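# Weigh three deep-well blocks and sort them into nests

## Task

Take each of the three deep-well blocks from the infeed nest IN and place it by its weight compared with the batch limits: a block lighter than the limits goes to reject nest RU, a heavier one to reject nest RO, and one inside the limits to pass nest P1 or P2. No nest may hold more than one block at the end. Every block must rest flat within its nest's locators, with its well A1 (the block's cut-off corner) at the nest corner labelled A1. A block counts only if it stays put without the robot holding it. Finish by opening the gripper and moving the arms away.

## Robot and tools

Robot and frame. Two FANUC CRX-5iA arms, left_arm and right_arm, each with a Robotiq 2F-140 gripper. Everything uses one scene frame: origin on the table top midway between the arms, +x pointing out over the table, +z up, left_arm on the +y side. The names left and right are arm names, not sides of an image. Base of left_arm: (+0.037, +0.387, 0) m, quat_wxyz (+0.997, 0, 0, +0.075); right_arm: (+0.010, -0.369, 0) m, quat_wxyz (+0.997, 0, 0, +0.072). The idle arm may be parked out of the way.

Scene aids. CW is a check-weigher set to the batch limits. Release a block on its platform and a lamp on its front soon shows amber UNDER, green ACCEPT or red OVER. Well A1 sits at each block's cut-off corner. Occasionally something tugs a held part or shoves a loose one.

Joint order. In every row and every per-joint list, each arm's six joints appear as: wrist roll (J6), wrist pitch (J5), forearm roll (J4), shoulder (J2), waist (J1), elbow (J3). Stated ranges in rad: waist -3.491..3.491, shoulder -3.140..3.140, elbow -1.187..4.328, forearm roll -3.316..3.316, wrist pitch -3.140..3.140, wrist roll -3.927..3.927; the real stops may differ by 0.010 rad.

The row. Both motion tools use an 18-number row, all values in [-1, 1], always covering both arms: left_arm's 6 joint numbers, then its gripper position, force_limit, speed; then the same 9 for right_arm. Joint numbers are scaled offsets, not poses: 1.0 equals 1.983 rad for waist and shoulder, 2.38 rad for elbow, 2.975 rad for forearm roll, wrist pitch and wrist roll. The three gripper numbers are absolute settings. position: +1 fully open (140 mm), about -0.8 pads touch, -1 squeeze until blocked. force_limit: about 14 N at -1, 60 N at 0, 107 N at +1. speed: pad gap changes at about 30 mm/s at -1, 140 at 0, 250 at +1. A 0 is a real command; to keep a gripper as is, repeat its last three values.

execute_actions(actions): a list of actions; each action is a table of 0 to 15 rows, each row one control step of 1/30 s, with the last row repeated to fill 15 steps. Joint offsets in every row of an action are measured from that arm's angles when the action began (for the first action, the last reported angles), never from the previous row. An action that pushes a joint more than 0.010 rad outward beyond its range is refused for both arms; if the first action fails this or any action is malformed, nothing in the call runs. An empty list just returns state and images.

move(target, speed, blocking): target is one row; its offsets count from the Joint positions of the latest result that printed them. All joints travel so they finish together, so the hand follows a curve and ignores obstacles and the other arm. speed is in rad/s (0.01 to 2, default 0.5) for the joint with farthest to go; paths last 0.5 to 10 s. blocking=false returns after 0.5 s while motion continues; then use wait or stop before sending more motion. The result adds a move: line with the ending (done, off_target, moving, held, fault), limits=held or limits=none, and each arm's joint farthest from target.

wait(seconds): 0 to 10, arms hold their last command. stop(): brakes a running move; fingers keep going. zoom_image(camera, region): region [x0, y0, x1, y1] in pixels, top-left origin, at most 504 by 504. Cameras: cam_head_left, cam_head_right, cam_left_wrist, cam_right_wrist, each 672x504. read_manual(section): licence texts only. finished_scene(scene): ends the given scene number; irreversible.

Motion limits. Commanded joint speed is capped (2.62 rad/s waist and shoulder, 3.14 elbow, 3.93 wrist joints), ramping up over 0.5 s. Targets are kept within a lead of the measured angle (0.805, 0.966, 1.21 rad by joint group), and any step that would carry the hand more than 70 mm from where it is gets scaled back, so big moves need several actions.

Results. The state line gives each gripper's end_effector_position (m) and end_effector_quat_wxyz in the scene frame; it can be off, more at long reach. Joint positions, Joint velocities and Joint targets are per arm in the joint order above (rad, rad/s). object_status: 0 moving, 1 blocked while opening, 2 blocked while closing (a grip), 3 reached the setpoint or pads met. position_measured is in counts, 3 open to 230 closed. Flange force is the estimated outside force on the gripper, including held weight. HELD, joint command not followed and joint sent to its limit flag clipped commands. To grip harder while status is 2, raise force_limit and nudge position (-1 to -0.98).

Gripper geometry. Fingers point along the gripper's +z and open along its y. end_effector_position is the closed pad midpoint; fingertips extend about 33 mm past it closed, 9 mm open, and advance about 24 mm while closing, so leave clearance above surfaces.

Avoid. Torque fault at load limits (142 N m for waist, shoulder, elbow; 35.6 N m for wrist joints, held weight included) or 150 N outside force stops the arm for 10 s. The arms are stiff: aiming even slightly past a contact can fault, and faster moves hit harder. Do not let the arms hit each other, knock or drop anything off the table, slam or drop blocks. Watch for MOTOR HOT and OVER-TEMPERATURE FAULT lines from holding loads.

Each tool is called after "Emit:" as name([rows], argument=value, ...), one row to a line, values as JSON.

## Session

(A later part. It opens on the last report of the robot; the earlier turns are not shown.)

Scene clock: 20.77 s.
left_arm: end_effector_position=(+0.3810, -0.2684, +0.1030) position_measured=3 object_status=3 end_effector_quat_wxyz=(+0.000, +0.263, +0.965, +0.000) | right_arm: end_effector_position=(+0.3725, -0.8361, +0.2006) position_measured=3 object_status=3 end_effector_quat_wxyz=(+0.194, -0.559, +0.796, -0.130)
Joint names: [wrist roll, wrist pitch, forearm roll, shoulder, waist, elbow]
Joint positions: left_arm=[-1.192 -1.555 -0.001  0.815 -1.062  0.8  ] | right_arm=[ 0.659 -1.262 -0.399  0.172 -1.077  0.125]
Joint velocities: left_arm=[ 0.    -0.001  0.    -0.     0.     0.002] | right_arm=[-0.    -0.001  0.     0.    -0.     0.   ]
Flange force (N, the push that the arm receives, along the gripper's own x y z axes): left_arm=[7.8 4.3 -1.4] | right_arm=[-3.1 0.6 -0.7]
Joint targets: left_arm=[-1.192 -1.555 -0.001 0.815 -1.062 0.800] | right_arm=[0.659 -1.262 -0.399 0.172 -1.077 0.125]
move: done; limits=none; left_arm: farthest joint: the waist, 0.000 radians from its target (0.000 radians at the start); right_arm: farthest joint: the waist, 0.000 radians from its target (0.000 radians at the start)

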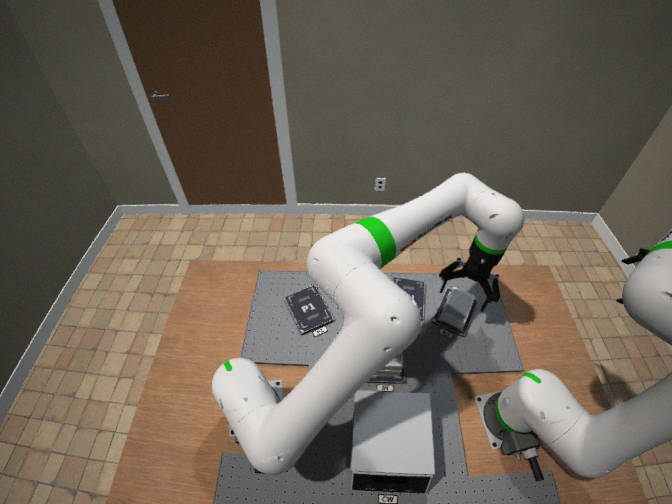

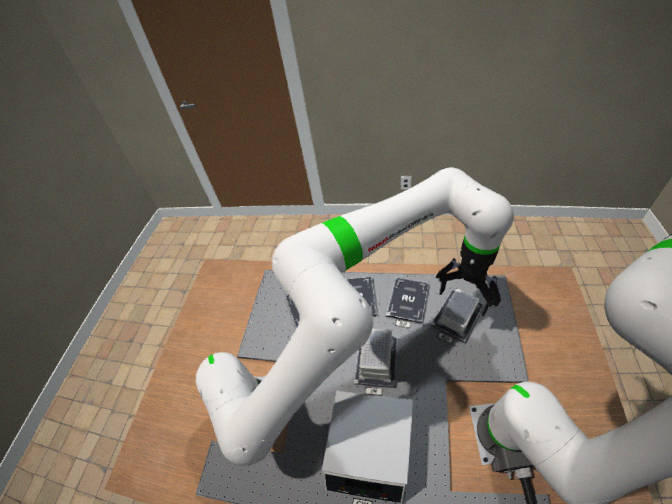

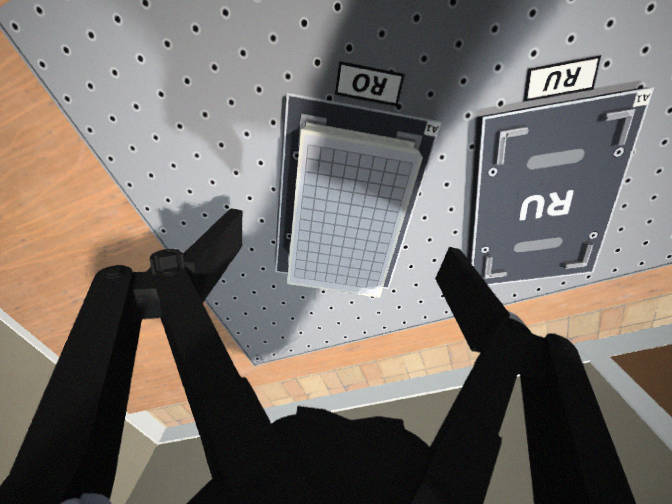

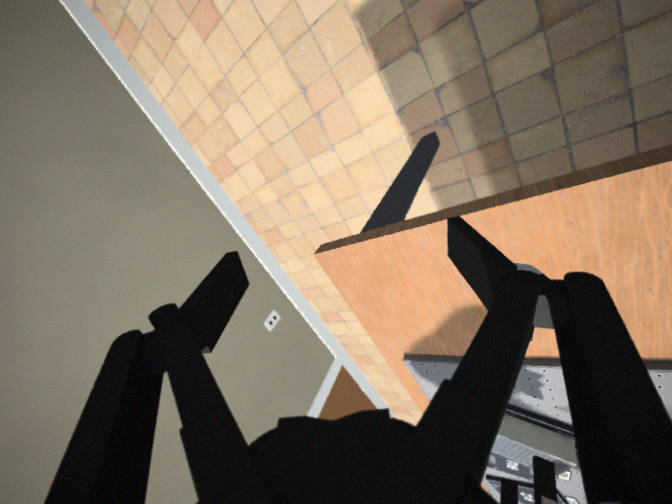

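Emit:
move(target=[0.1462,0.0753,0,-0.4281,0.0298,-0.4513,1,0.3,0,0,0,0,0,0,0,1,0,0], speed=0.9)

Emit:
move(target=[0,0.0337,0,0.0151,0,-0.0295,1,0.3,0,0,0,0,0,0,0,1,0,0], speed=0.25)

Emit:
zoom_image(camera="cam_head_left", region=[410,270,510,345])

Scene clock: 22.90 s.
left_arm: end_effector_position=(+0.2053, -0.0024, +0.1359) position_measured=3 object_status=3 end_effector_quat_wxyz=(-0.000, +0.019, +1.000, +0.000) | right_arm: end_effector_position=(+0.3725, -0.8361, +0.2006) position_measured=3 object_status=3 end_effector_quat_wxyz=(+0.194, -0.559, +0.796, -0.130)
Joint names: [wrist roll, wrist pitch, forearm roll, shoulder, waist, elbow]
Joint positions: left_arm=[-0.757 -1.331 -0.001 -0.034 -1.003 -0.274] | right_arm=[ 0.659 -1.262 -0.399  0.172 -1.077  0.125]
Joint velocities: left_arm=[ 0.001  0.001  0.    -0.002  0.    -0.002] | right_arm=[ 0.     0.001 -0.     0.     0.     0.001]
Flange force (N, the push that the arm receives, along the gripper's own x y z axes): left_arm=[0.8 -0.7 -2.4] | right_arm=[-3.1 3.1 -1.6]
Joint targets: left_arm=[-0.757 -1.331 -0.001 -0.034 -1.003 -0.274] | right_arm=[0.659 -1.262 -0.399 0.172 -1.077 0.125]
move: done; limits=none; left_arm: farthest joint: the shoulder, 0.001 radians from its target (0.849 radians at the start); right_arm: farthest joint: the waist, 0.000 radians from its target (0.000 radians at the start)

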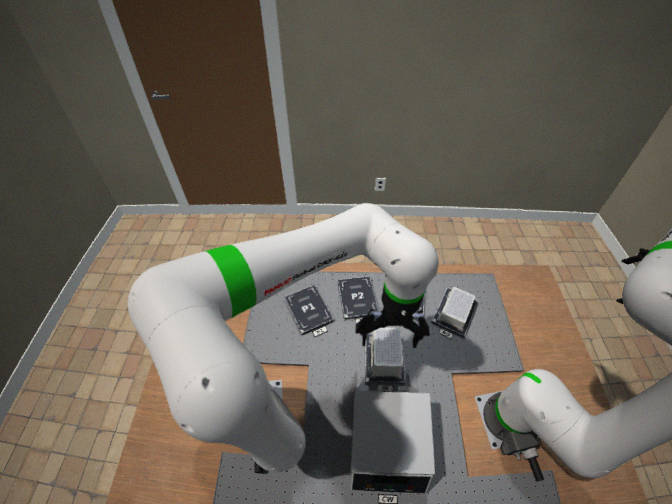

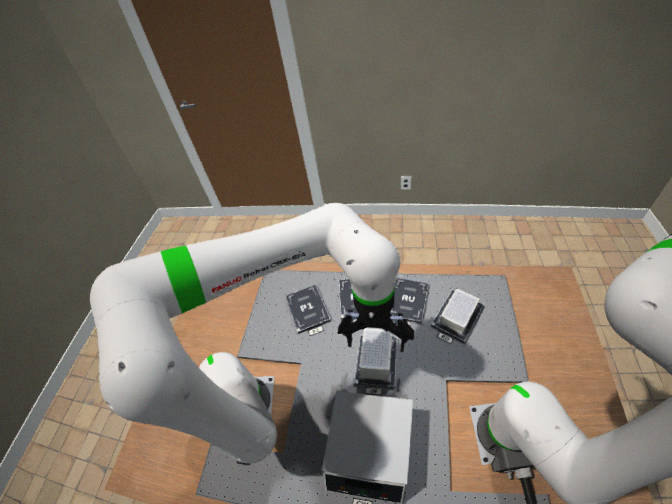

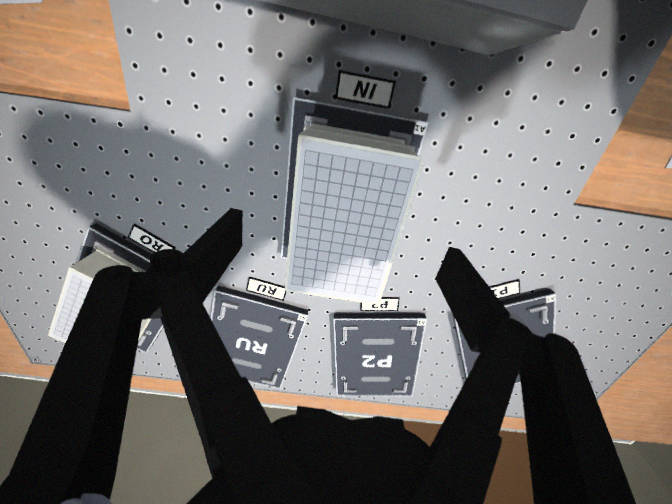

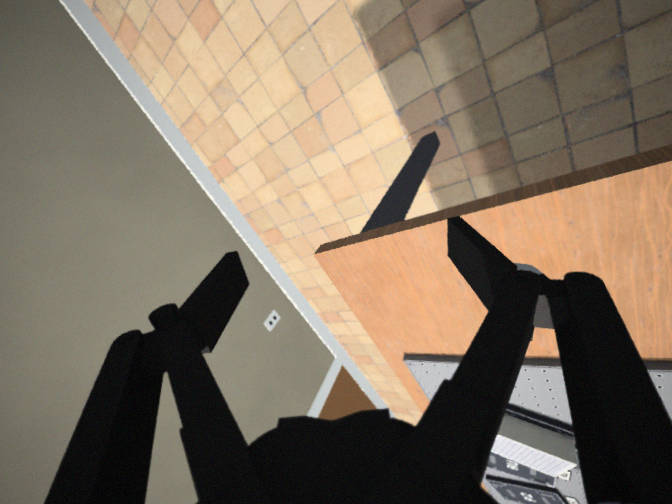

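Scene clock: 23.80 s.
left_arm: end_effector_position=(+0.2053, -0.0024, +0.0950) position_measured=3 object_status=3 end_effector_quat_wxyz=(+0.000, +0.019, +1.000, +0.000) | right_arm: end_effector_position=(+0.3725, -0.8361, +0.2006) position_measured=3 object_status=3 end_effector_quat_wxyz=(+0.194, -0.559, +0.796, -0.130)
Joint names: [wrist roll, wrist pitch, forearm roll, shoulder, waist, elbow]
Joint positions: left_arm=[-0.757 -1.231 -0.001 -0.004 -1.003 -0.344] | right_arm=[ 0.659 -1.262 -0.399  0.172 -1.077  0.125]
Joint velocities: left_arm=[-0.     0.002  0.002  0.001  0.    -0.001] | right_arm=[ 0.     0.    -0.    -0.001 -0.     0.   ]
Flange force (N, the push that the arm receives, along the gripper's own x y z axes): left_arm=[1.6 1.4 -2.6] | right_arm=[-3.4 1.2 -2.4]
Joint targets: left_arm=[-0.757 -1.231 -0.001 -0.004 -1.003 -0.344] | right_arm=[0.659 -1.262 -0.399 0.172 -1.077 0.125]
move: done; limits=none; left_arm: farthest joint: the waist, 0.000 radians from its target (0.000 radians at the start); right_arm: farthest joint: the waist, 0.000 radians from its target (0.000 radians at the start)

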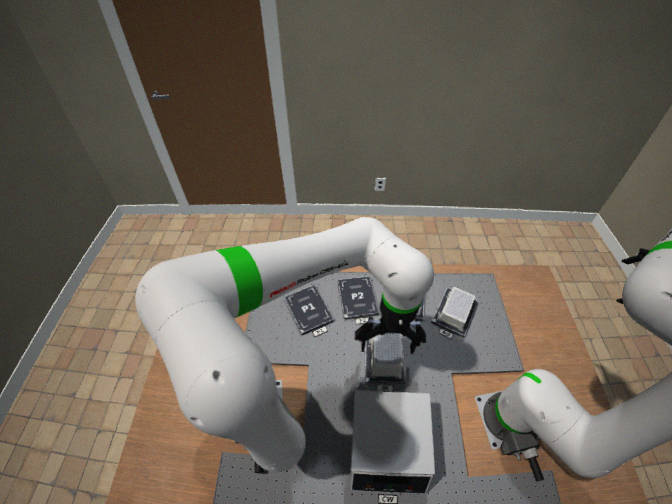

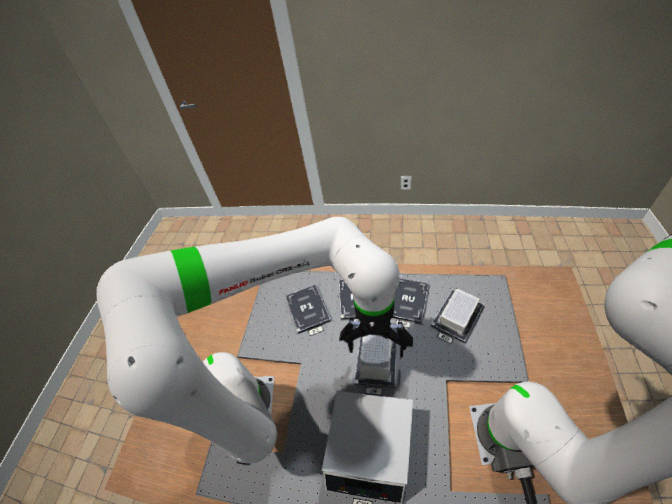

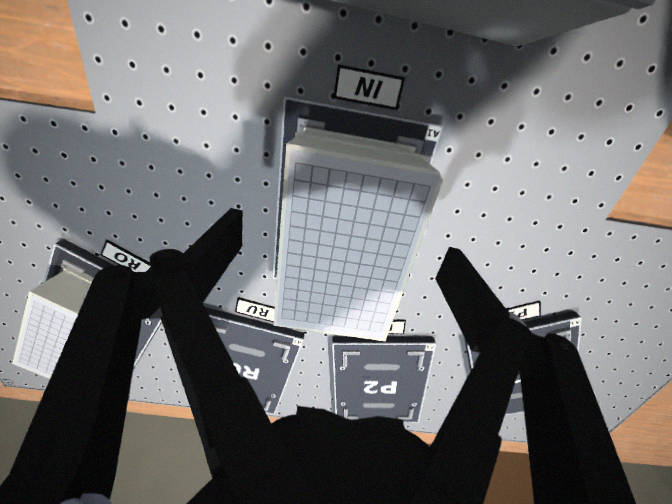

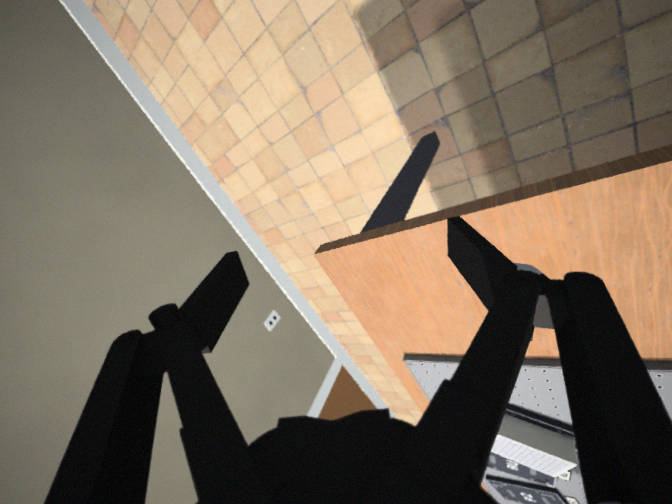

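Region (410, 270, 510, 345) of cam_head_left's 672x504 image, scaled by 5.040, with more detail than that image has; it fills the top 378 rows of this view, and the rest is white.

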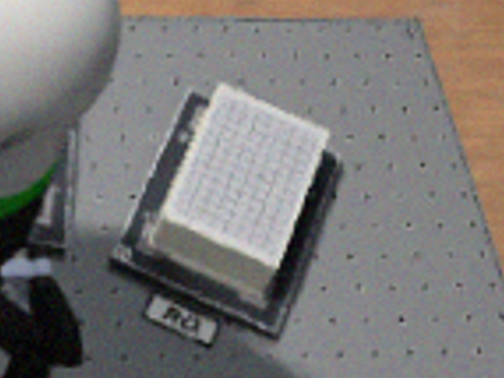

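Fine.

Emit:
move(target=[0,0,0,0,0,0,-1,0.3,-0.3,0,0,0,0,0,0,1,0,0])

Emit:
move(target=[0,-0.0614,0,-0.0241,0,0.0566,-1,0.3,-0.3,0,0,0,0,0,0,1,0,0], speed=0.3)

Emit:
move(target=[0.1983,0,0,-0.03,-0.297,-0.025,-1,0.3,-0.3,0,0,0,0,0,0,1,0,0], speed=0.6)

Emit:
move(target=[0,0.0178,0,0,0,-0.0222,-1,0.3,-0.3,0,0,0,0,0,0,1,0,0], speed=0.08)

Emit:
move(target=[0,0,0,0,0,0,0.5,0.3,0,0,0,0,0,0,0,1,0,0])

Emit:
wait(seconds=2)

Scene clock: 25.00 s.
left_arm: end_effector_position=(+0.2053, -0.0023, +0.0949) position_measured=108 object_status=2 end_effector_quat_wxyz=(-0.000, +0.019, +1.000, +0.000) | right_arm: end_effector_position=(+0.3725, -0.8361, +0.2006) position_measured=3 object_status=3 end_effector_quat_wxyz=(+0.194, -0.559, +0.796, -0.130)
Joint names: [wrist roll, wrist pitch, forearm roll, shoulder, waist, elbow]
Joint positions: left_arm=[-0.757 -1.231 -0.001 -0.004 -1.003 -0.344] | right_arm=[ 0.659 -1.262 -0.399  0.172 -1.077  0.125]
Joint velocities: left_arm=[-0.  0. -0.  0. -0.  0.] | right_arm=[-0.    -0.     0.    -0.001  0.     0.001]
Flange force (N, the push that the arm receives, along the gripper's own x y z axes): left_arm=[0.5 9.1 -43.8] | right_arm=[-1.7 1.7 -2.8]
Joint targets: left_arm=[-0.757 -1.231 -0.001 -0.004 -1.003 -0.344] | right_arm=[0.659 -1.262 -0.399 0.172 -1.077 0.125]
move: done; limits=none; left_arm: farthest joint: the waist, 0.000 radians from its target (0.000 radians at the start); right_arm: farthest joint: the waist, 0.000 radians from its target (0.000 radians at the start)

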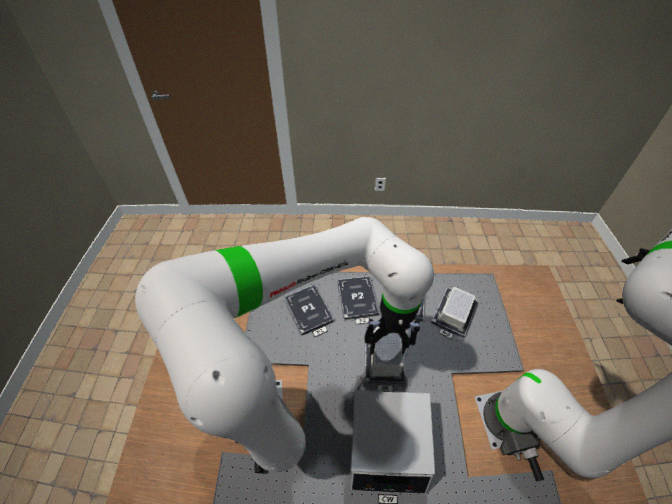

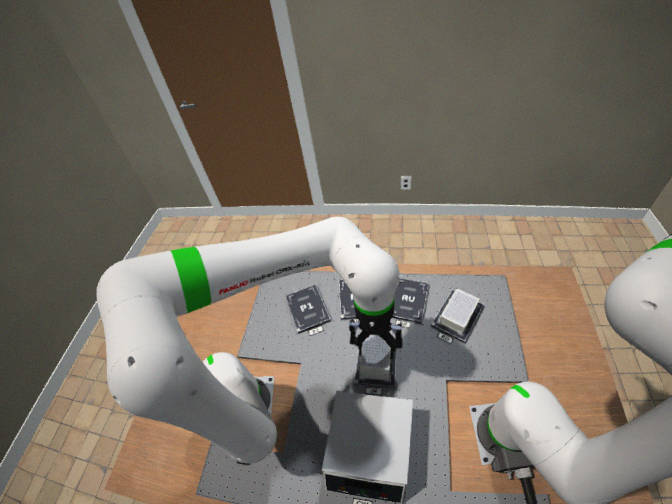

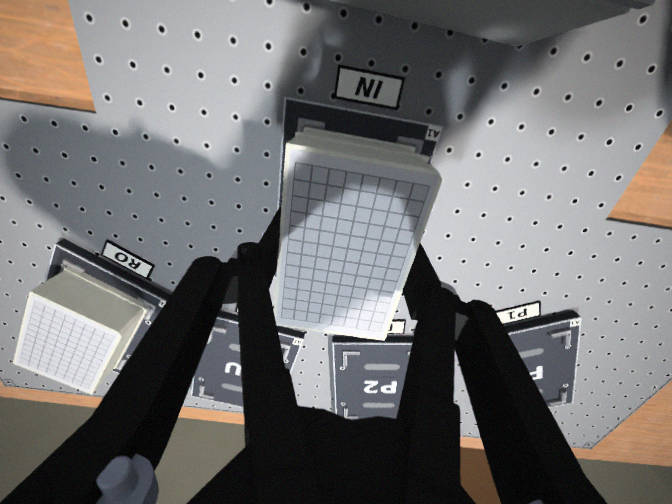

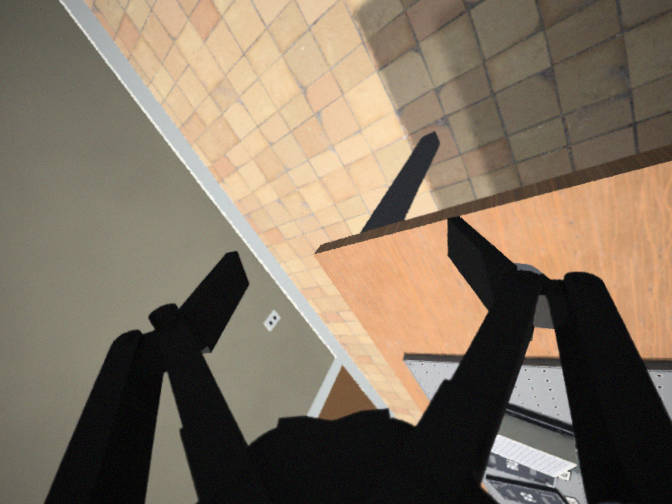

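Scene clock: 26.13 s.
left_arm: end_effector_position=(+0.2051, -0.0021, +0.1703) position_measured=108 object_status=2 end_effector_quat_wxyz=(-0.000, +0.019, +1.000, +0.000) | right_arm: end_effector_position=(+0.3725, -0.8361, +0.2006) position_measured=3 object_status=3 end_effector_quat_wxyz=(+0.194, -0.559, +0.796, -0.130)
Joint names: [wrist roll, wrist pitch, forearm roll, shoulder, waist, elbow]
Joint positions: left_arm=[-0.757 -1.414 -0.001 -0.051 -1.003 -0.209] | right_arm=[ 0.659 -1.262 -0.399  0.172 -1.077  0.125]
Joint velocities: left_arm=[-0.    -0.001  0.002 -0.     0.     0.001] | right_arm=[ 0.     0.    -0.     0.001 -0.    -0.   ]
Flange force (N, the push that the arm receives, along the gripper's own x y z axes): left_arm=[0.9 -0.4 -3.4] | right_arm=[-0.3 -3.3 -3.7]
Joint targets: left_arm=[-0.757 -1.414 -0.001 -0.051 -1.003 -0.209] | right_arm=[0.659 -1.262 -0.399 0.172 -1.077 0.125]
move: done; limits=none; left_arm: farthest joint: the waist, 0.000 radians from its target (0.000 radians at the start); right_arm: farthest joint: the waist, 0.000 radians from its target (0.000 radians at the start)

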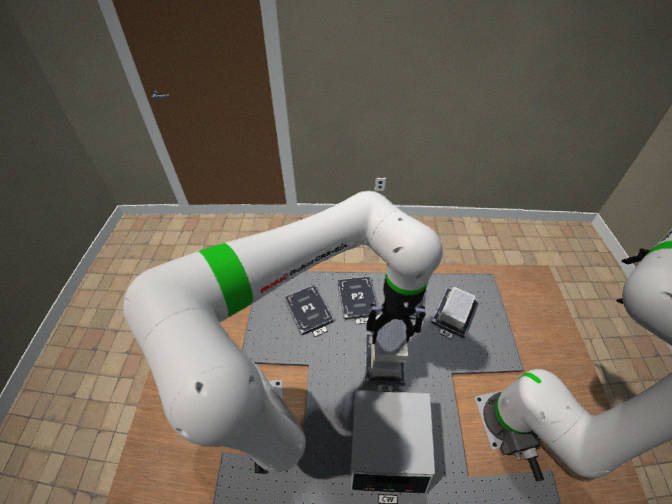

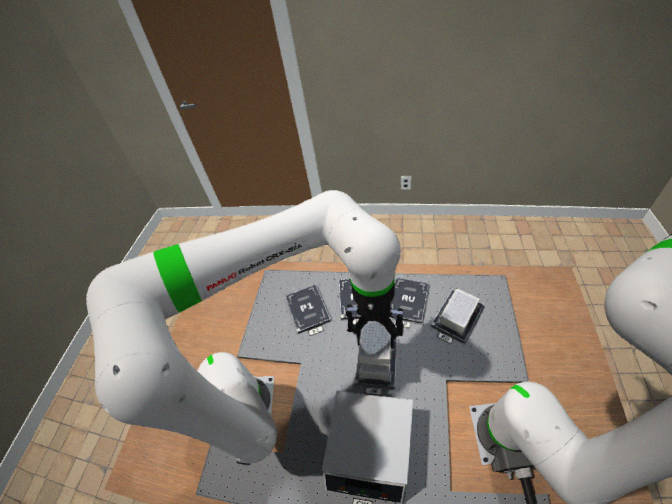

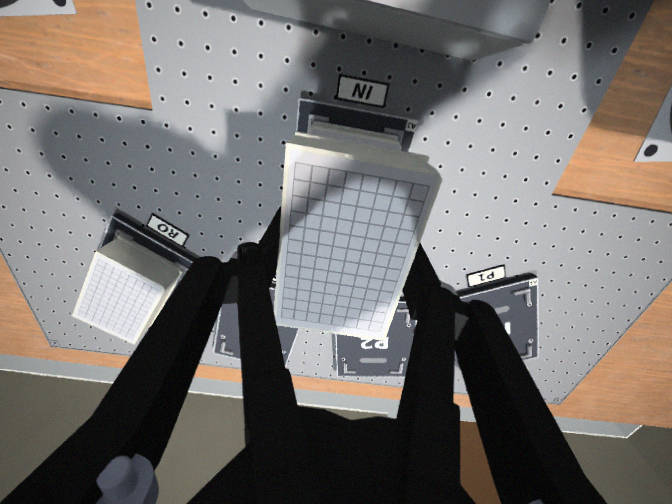

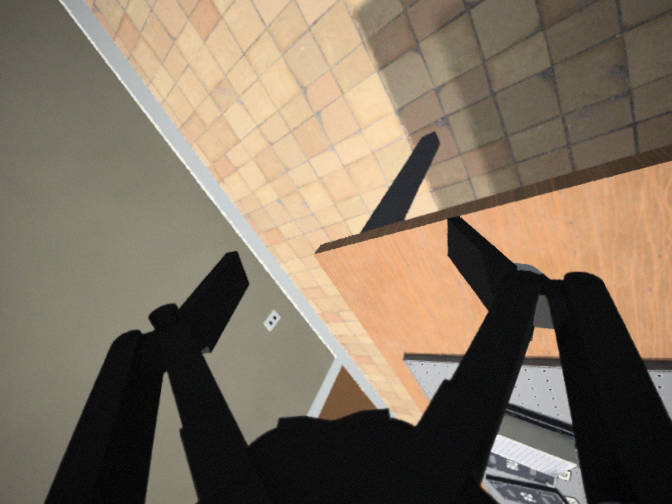

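Scene clock: 27.73 s.
left_arm: end_effector_position=(-0.0424, -0.0056, +0.1683) position_measured=108 object_status=2 end_effector_quat_wxyz=(+0.000, +0.019, +1.000, +0.000) | right_arm: end_effector_position=(+0.3725, -0.8361, +0.2006) position_measured=3 object_status=3 end_effector_quat_wxyz=(+0.194, -0.559, +0.796, -0.130)
Joint names: [wrist roll, wrist pitch, forearm roll, shoulder, waist, elbow]
Joint positions: left_arm=[-0.167 -1.414 -0.001 -0.111 -1.592 -0.269] | right_arm=[ 0.659 -1.262 -0.399  0.172 -1.077  0.125]
Joint velocities: left_arm=[ 0.001 -0.    -0.001  0.001 -0.002 -0.   ] | right_arm=[ 0.    -0.001  0.     0.    -0.001  0.   ]
Flange force (N, the push that the arm receives, along the gripper's own x y z axes): left_arm=[2.1 1.4 -1.5] | right_arm=[-0.5 -0.7 -4.2]
Joint targets: left_arm=[-0.167 -1.414 -0.001 -0.111 -1.592 -0.269] | right_arm=[0.659 -1.262 -0.399 0.172 -1.077 0.125]
move: done; limits=none; left_arm: farthest joint: the waist, 0.000 radians from its target (0.589 radians at the start); right_arm: farthest joint: the waist, 0.000 radians from its target (0.000 radians at the start)

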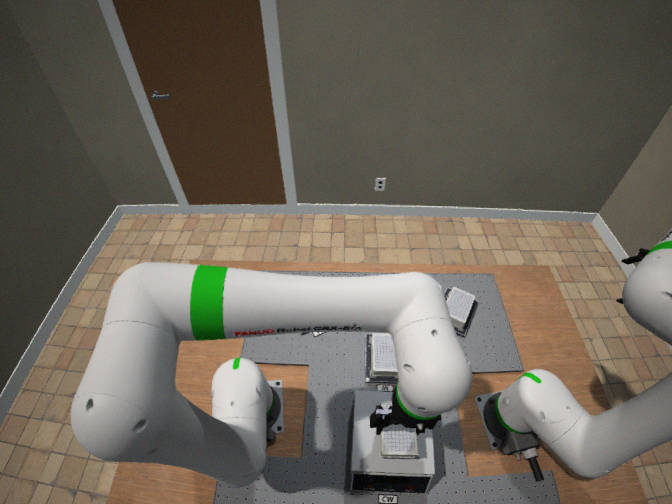

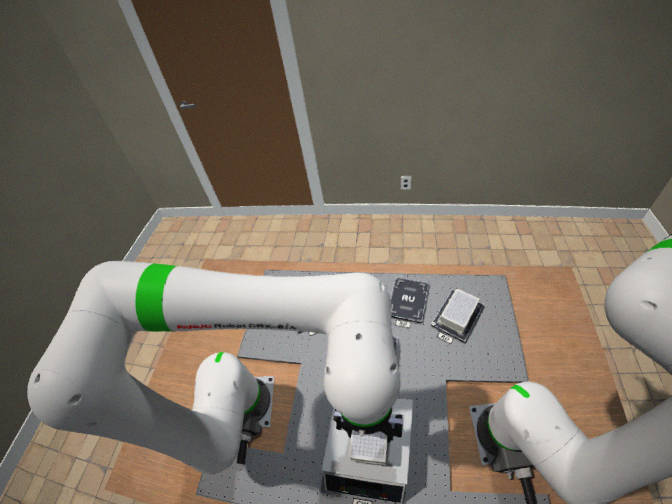

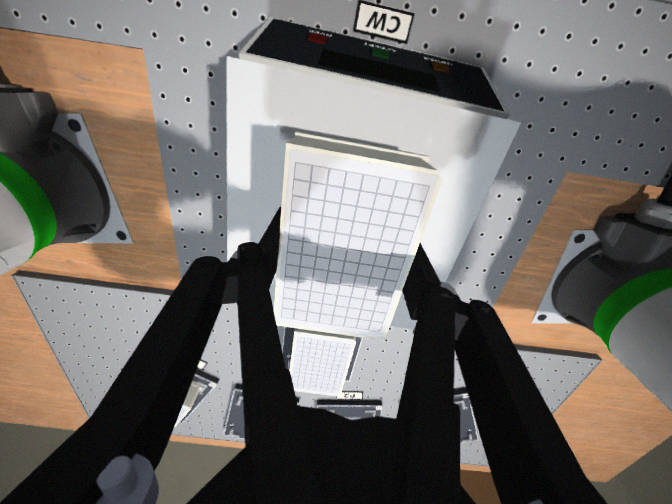

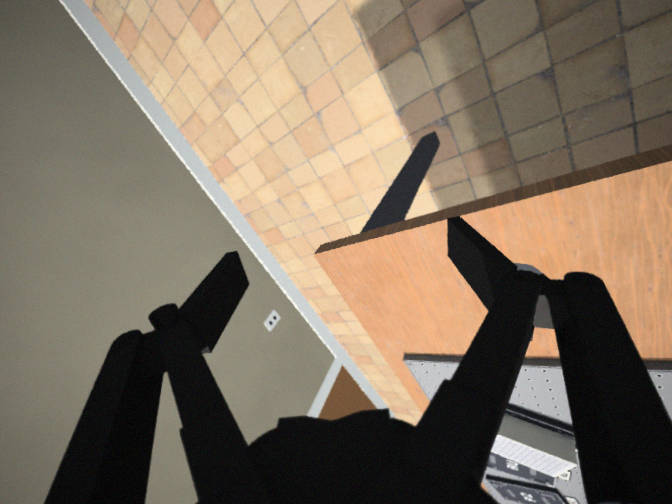

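Scene clock: 28.77 s.
left_arm: end_effector_position=(-0.0429, -0.0015, +0.1460) position_measured=108 object_status=2 end_effector_quat_wxyz=(+0.000, +0.019, +1.000, +0.000) | right_arm: end_effector_position=(+0.3725, -0.8361, +0.2006) position_measured=3 object_status=3 end_effector_quat_wxyz=(+0.194, -0.559, +0.796, -0.130)
Joint names: [wrist roll, wrist pitch, forearm roll, shoulder, waist, elbow]
Joint positions: left_arm=[-0.167 -1.361 -0.001 -0.111 -1.592 -0.321] | right_arm=[ 0.659 -1.262 -0.399  0.172 -1.077  0.125]
Joint velocities: left_arm=[ 0.     0.002  0.    -0.001  0.    -0.001] | right_arm=[ 0.     0.     0.     0.001 -0.    -0.   ]
Flange force (N, the push that the arm receives, along the gripper's own x y z axes): left_arm=[2.0 -1.5 -3.7] | right_arm=[-5.1 0.7 -1.1]
Joint targets: left_arm=[-0.167 -1.361 -0.001 -0.111 -1.592 -0.322] | right_arm=[0.659 -1.262 -0.399 0.172 -1.077 0.125]
move: done; limits=none; left_arm: farthest joint: the waist, 0.000 radians from its target (0.000 radians at the start); right_arm: farthest joint: the waist, 0.000 radians from its target (0.000 radians at the start)

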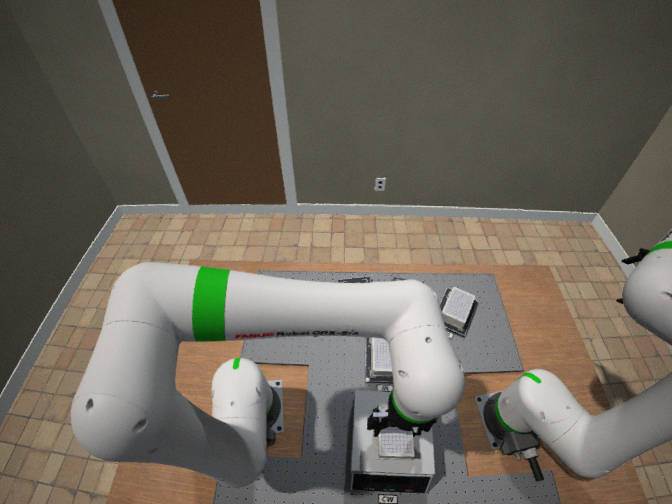

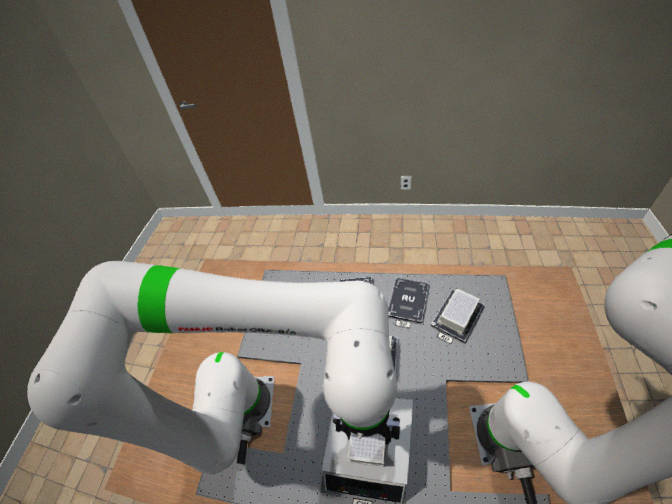

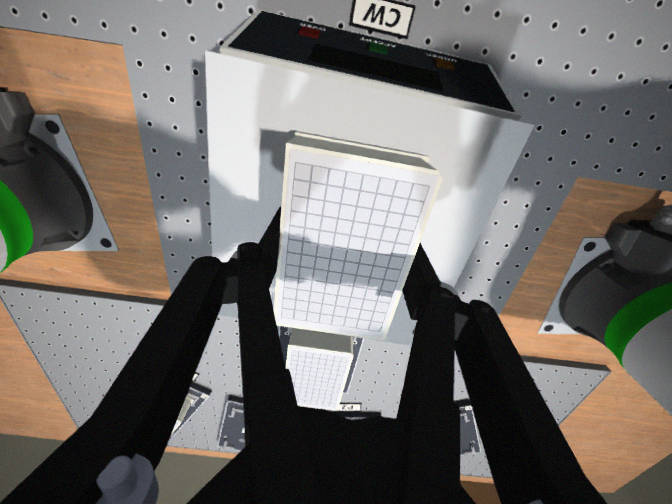

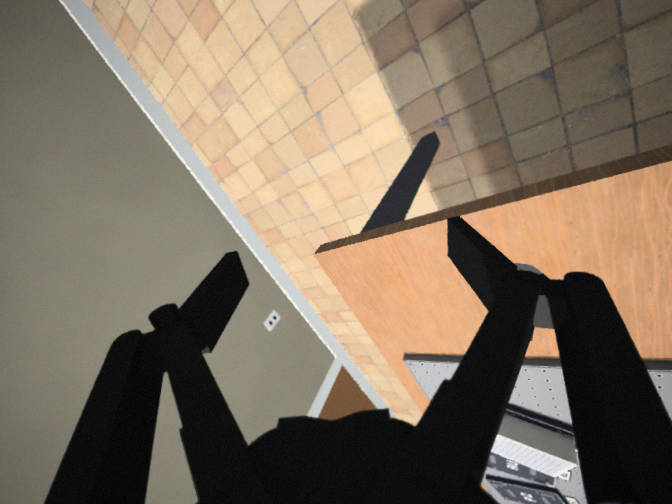

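Scene clock: 29.27 s.
left_arm: end_effector_position=(-0.0429, -0.0015, +0.1460) position_measured=66 object_status=3 end_effector_quat_wxyz=(+0.000, +0.019, +1.000, +0.000) | right_arm: end_effector_position=(+0.3725, -0.8361, +0.2006) position_measured=3 object_status=3 end_effector_quat_wxyz=(+0.194, -0.559, +0.796, -0.130)
Joint names: [wrist roll, wrist pitch, forearm roll, shoulder, waist, elbow]
Joint positions: left_arm=[-0.167 -1.361 -0.001 -0.111 -1.592 -0.321] | right_arm=[ 0.659 -1.262 -0.399  0.172 -1.077  0.125]
Joint velocities: left_arm=[-0.    -0.001 -0.002 -0.    -0.    -0.   ] | right_arm=[-0. -0.  0.  0. -0. -0.]
Flange force (N, the push that the arm receives, along the gripper's own x y z axes): left_arm=[0.4 2.2 -2.5] | right_arm=[-1.3 0.3 -2.9]
Joint targets: left_arm=[-0.167 -1.361 -0.001 -0.111 -1.592 -0.321] | right_arm=[0.659 -1.262 -0.399 0.172 -1.077 0.125]
move: done; limits=none; left_arm: farthest joint: the waist, 0.000 radians from its target (0.000 radians at the start); right_arm: farthest joint: the waist, 0.000 radians from its target (0.000 radians at the start)

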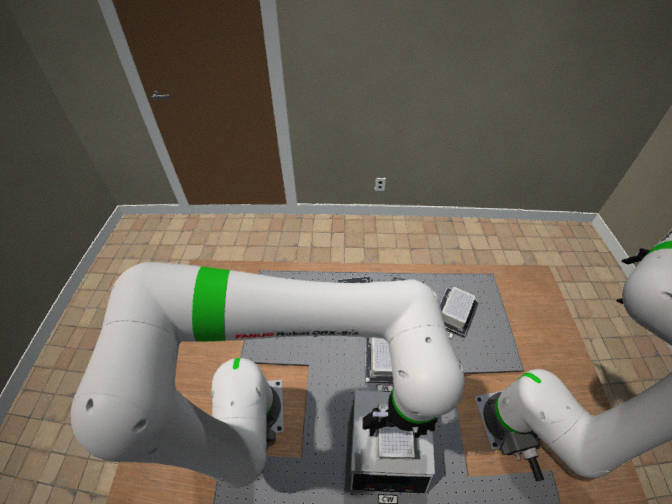

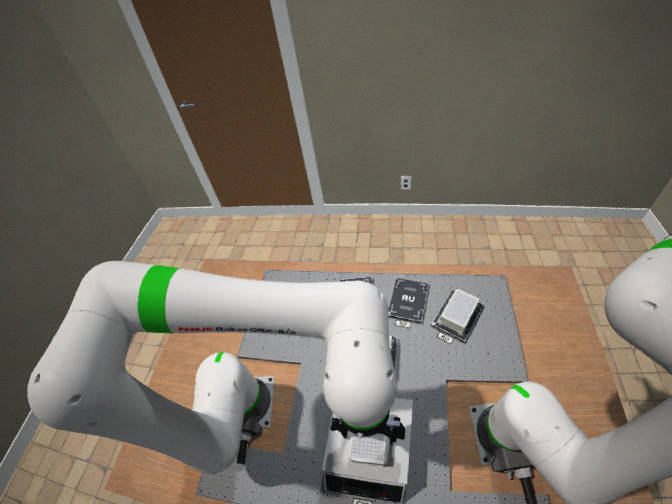

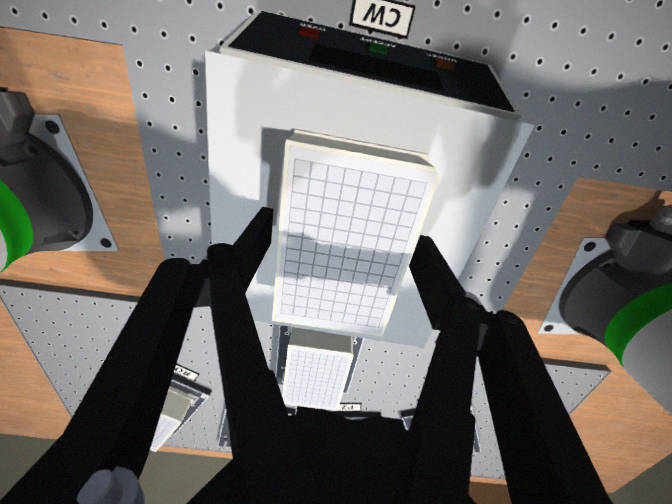

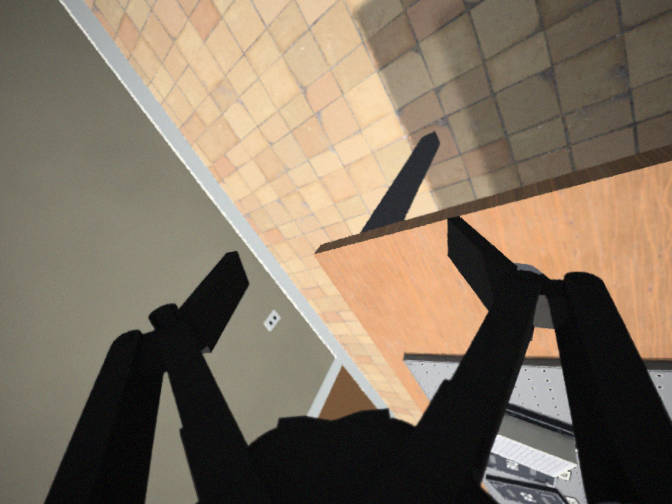

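Scene clock: 31.27 s.
left_arm: end_effector_position=(-0.0429, -0.0015, +0.1460) position_measured=66 object_status=3 end_effector_quat_wxyz=(+0.000, +0.019, +1.000, +0.000) | right_arm: end_effector_position=(+0.3725, -0.8361, +0.2006) position_measured=3 object_status=3 end_effector_quat_wxyz=(+0.194, -0.559, +0.796, -0.130)
Joint names: [wrist roll, wrist pitch, forearm roll, shoulder, waist, elbow]
Joint positions: left_arm=[-0.167 -1.361 -0.001 -0.111 -1.592 -0.321] | right_arm=[ 0.659 -1.262 -0.399  0.172 -1.077  0.125]
Joint velocities: left_arm=[-0.     0.     0.001 -0.001 -0.    -0.   ] | right_arm=[ 0.     0.001 -0.    -0.     0.     0.   ]
Flange force (N, the push that the arm receives, along the gripper's own x y z axes): left_arm=[0.7 2.0 -3.2] | right_arm=[0.3 0.1 -2.8]
Joint targets: left_arm=[-0.167 -1.361 -0.001 -0.111 -1.592 -0.321] | right_arm=[0.659 -1.262 -0.399 0.172 -1.077 0.125]
wait: 2.00 s; at rest by 0.17 s

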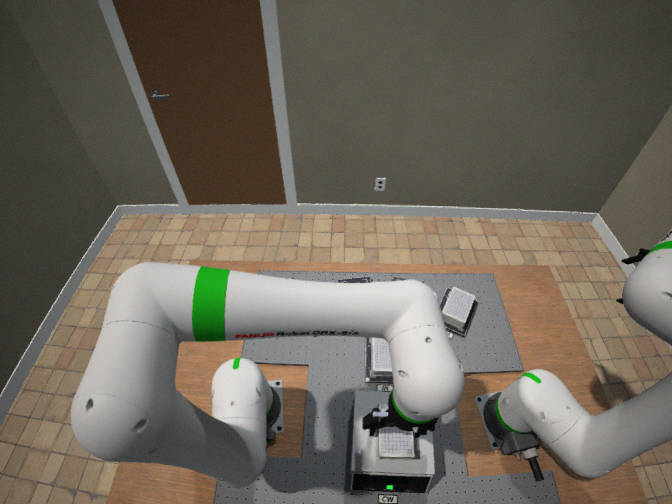

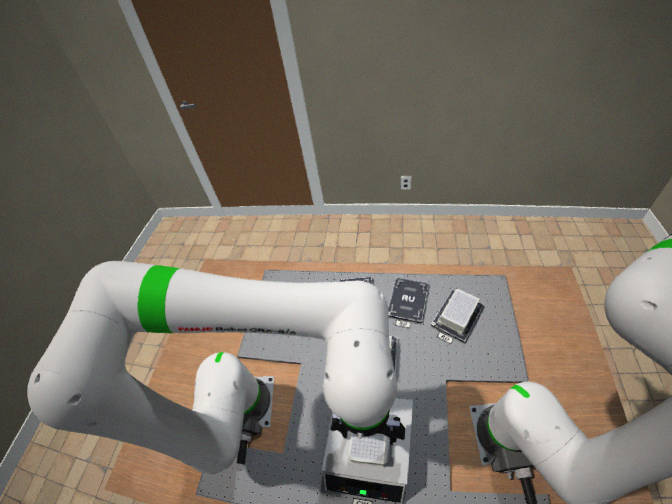

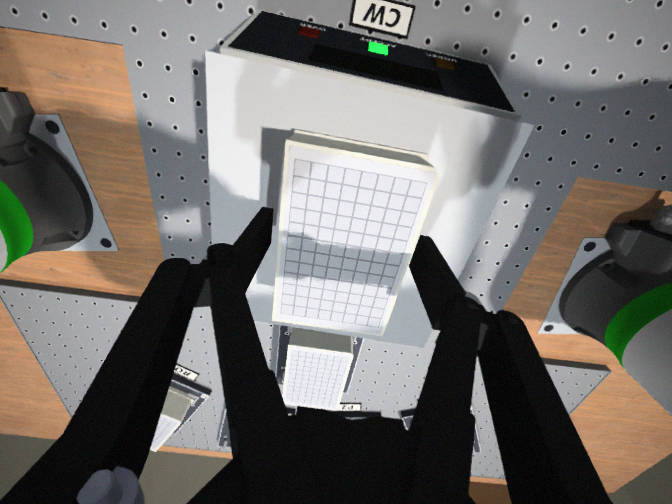

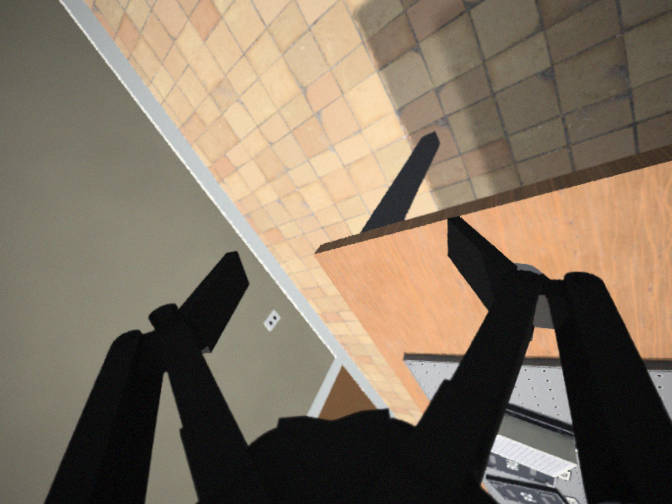

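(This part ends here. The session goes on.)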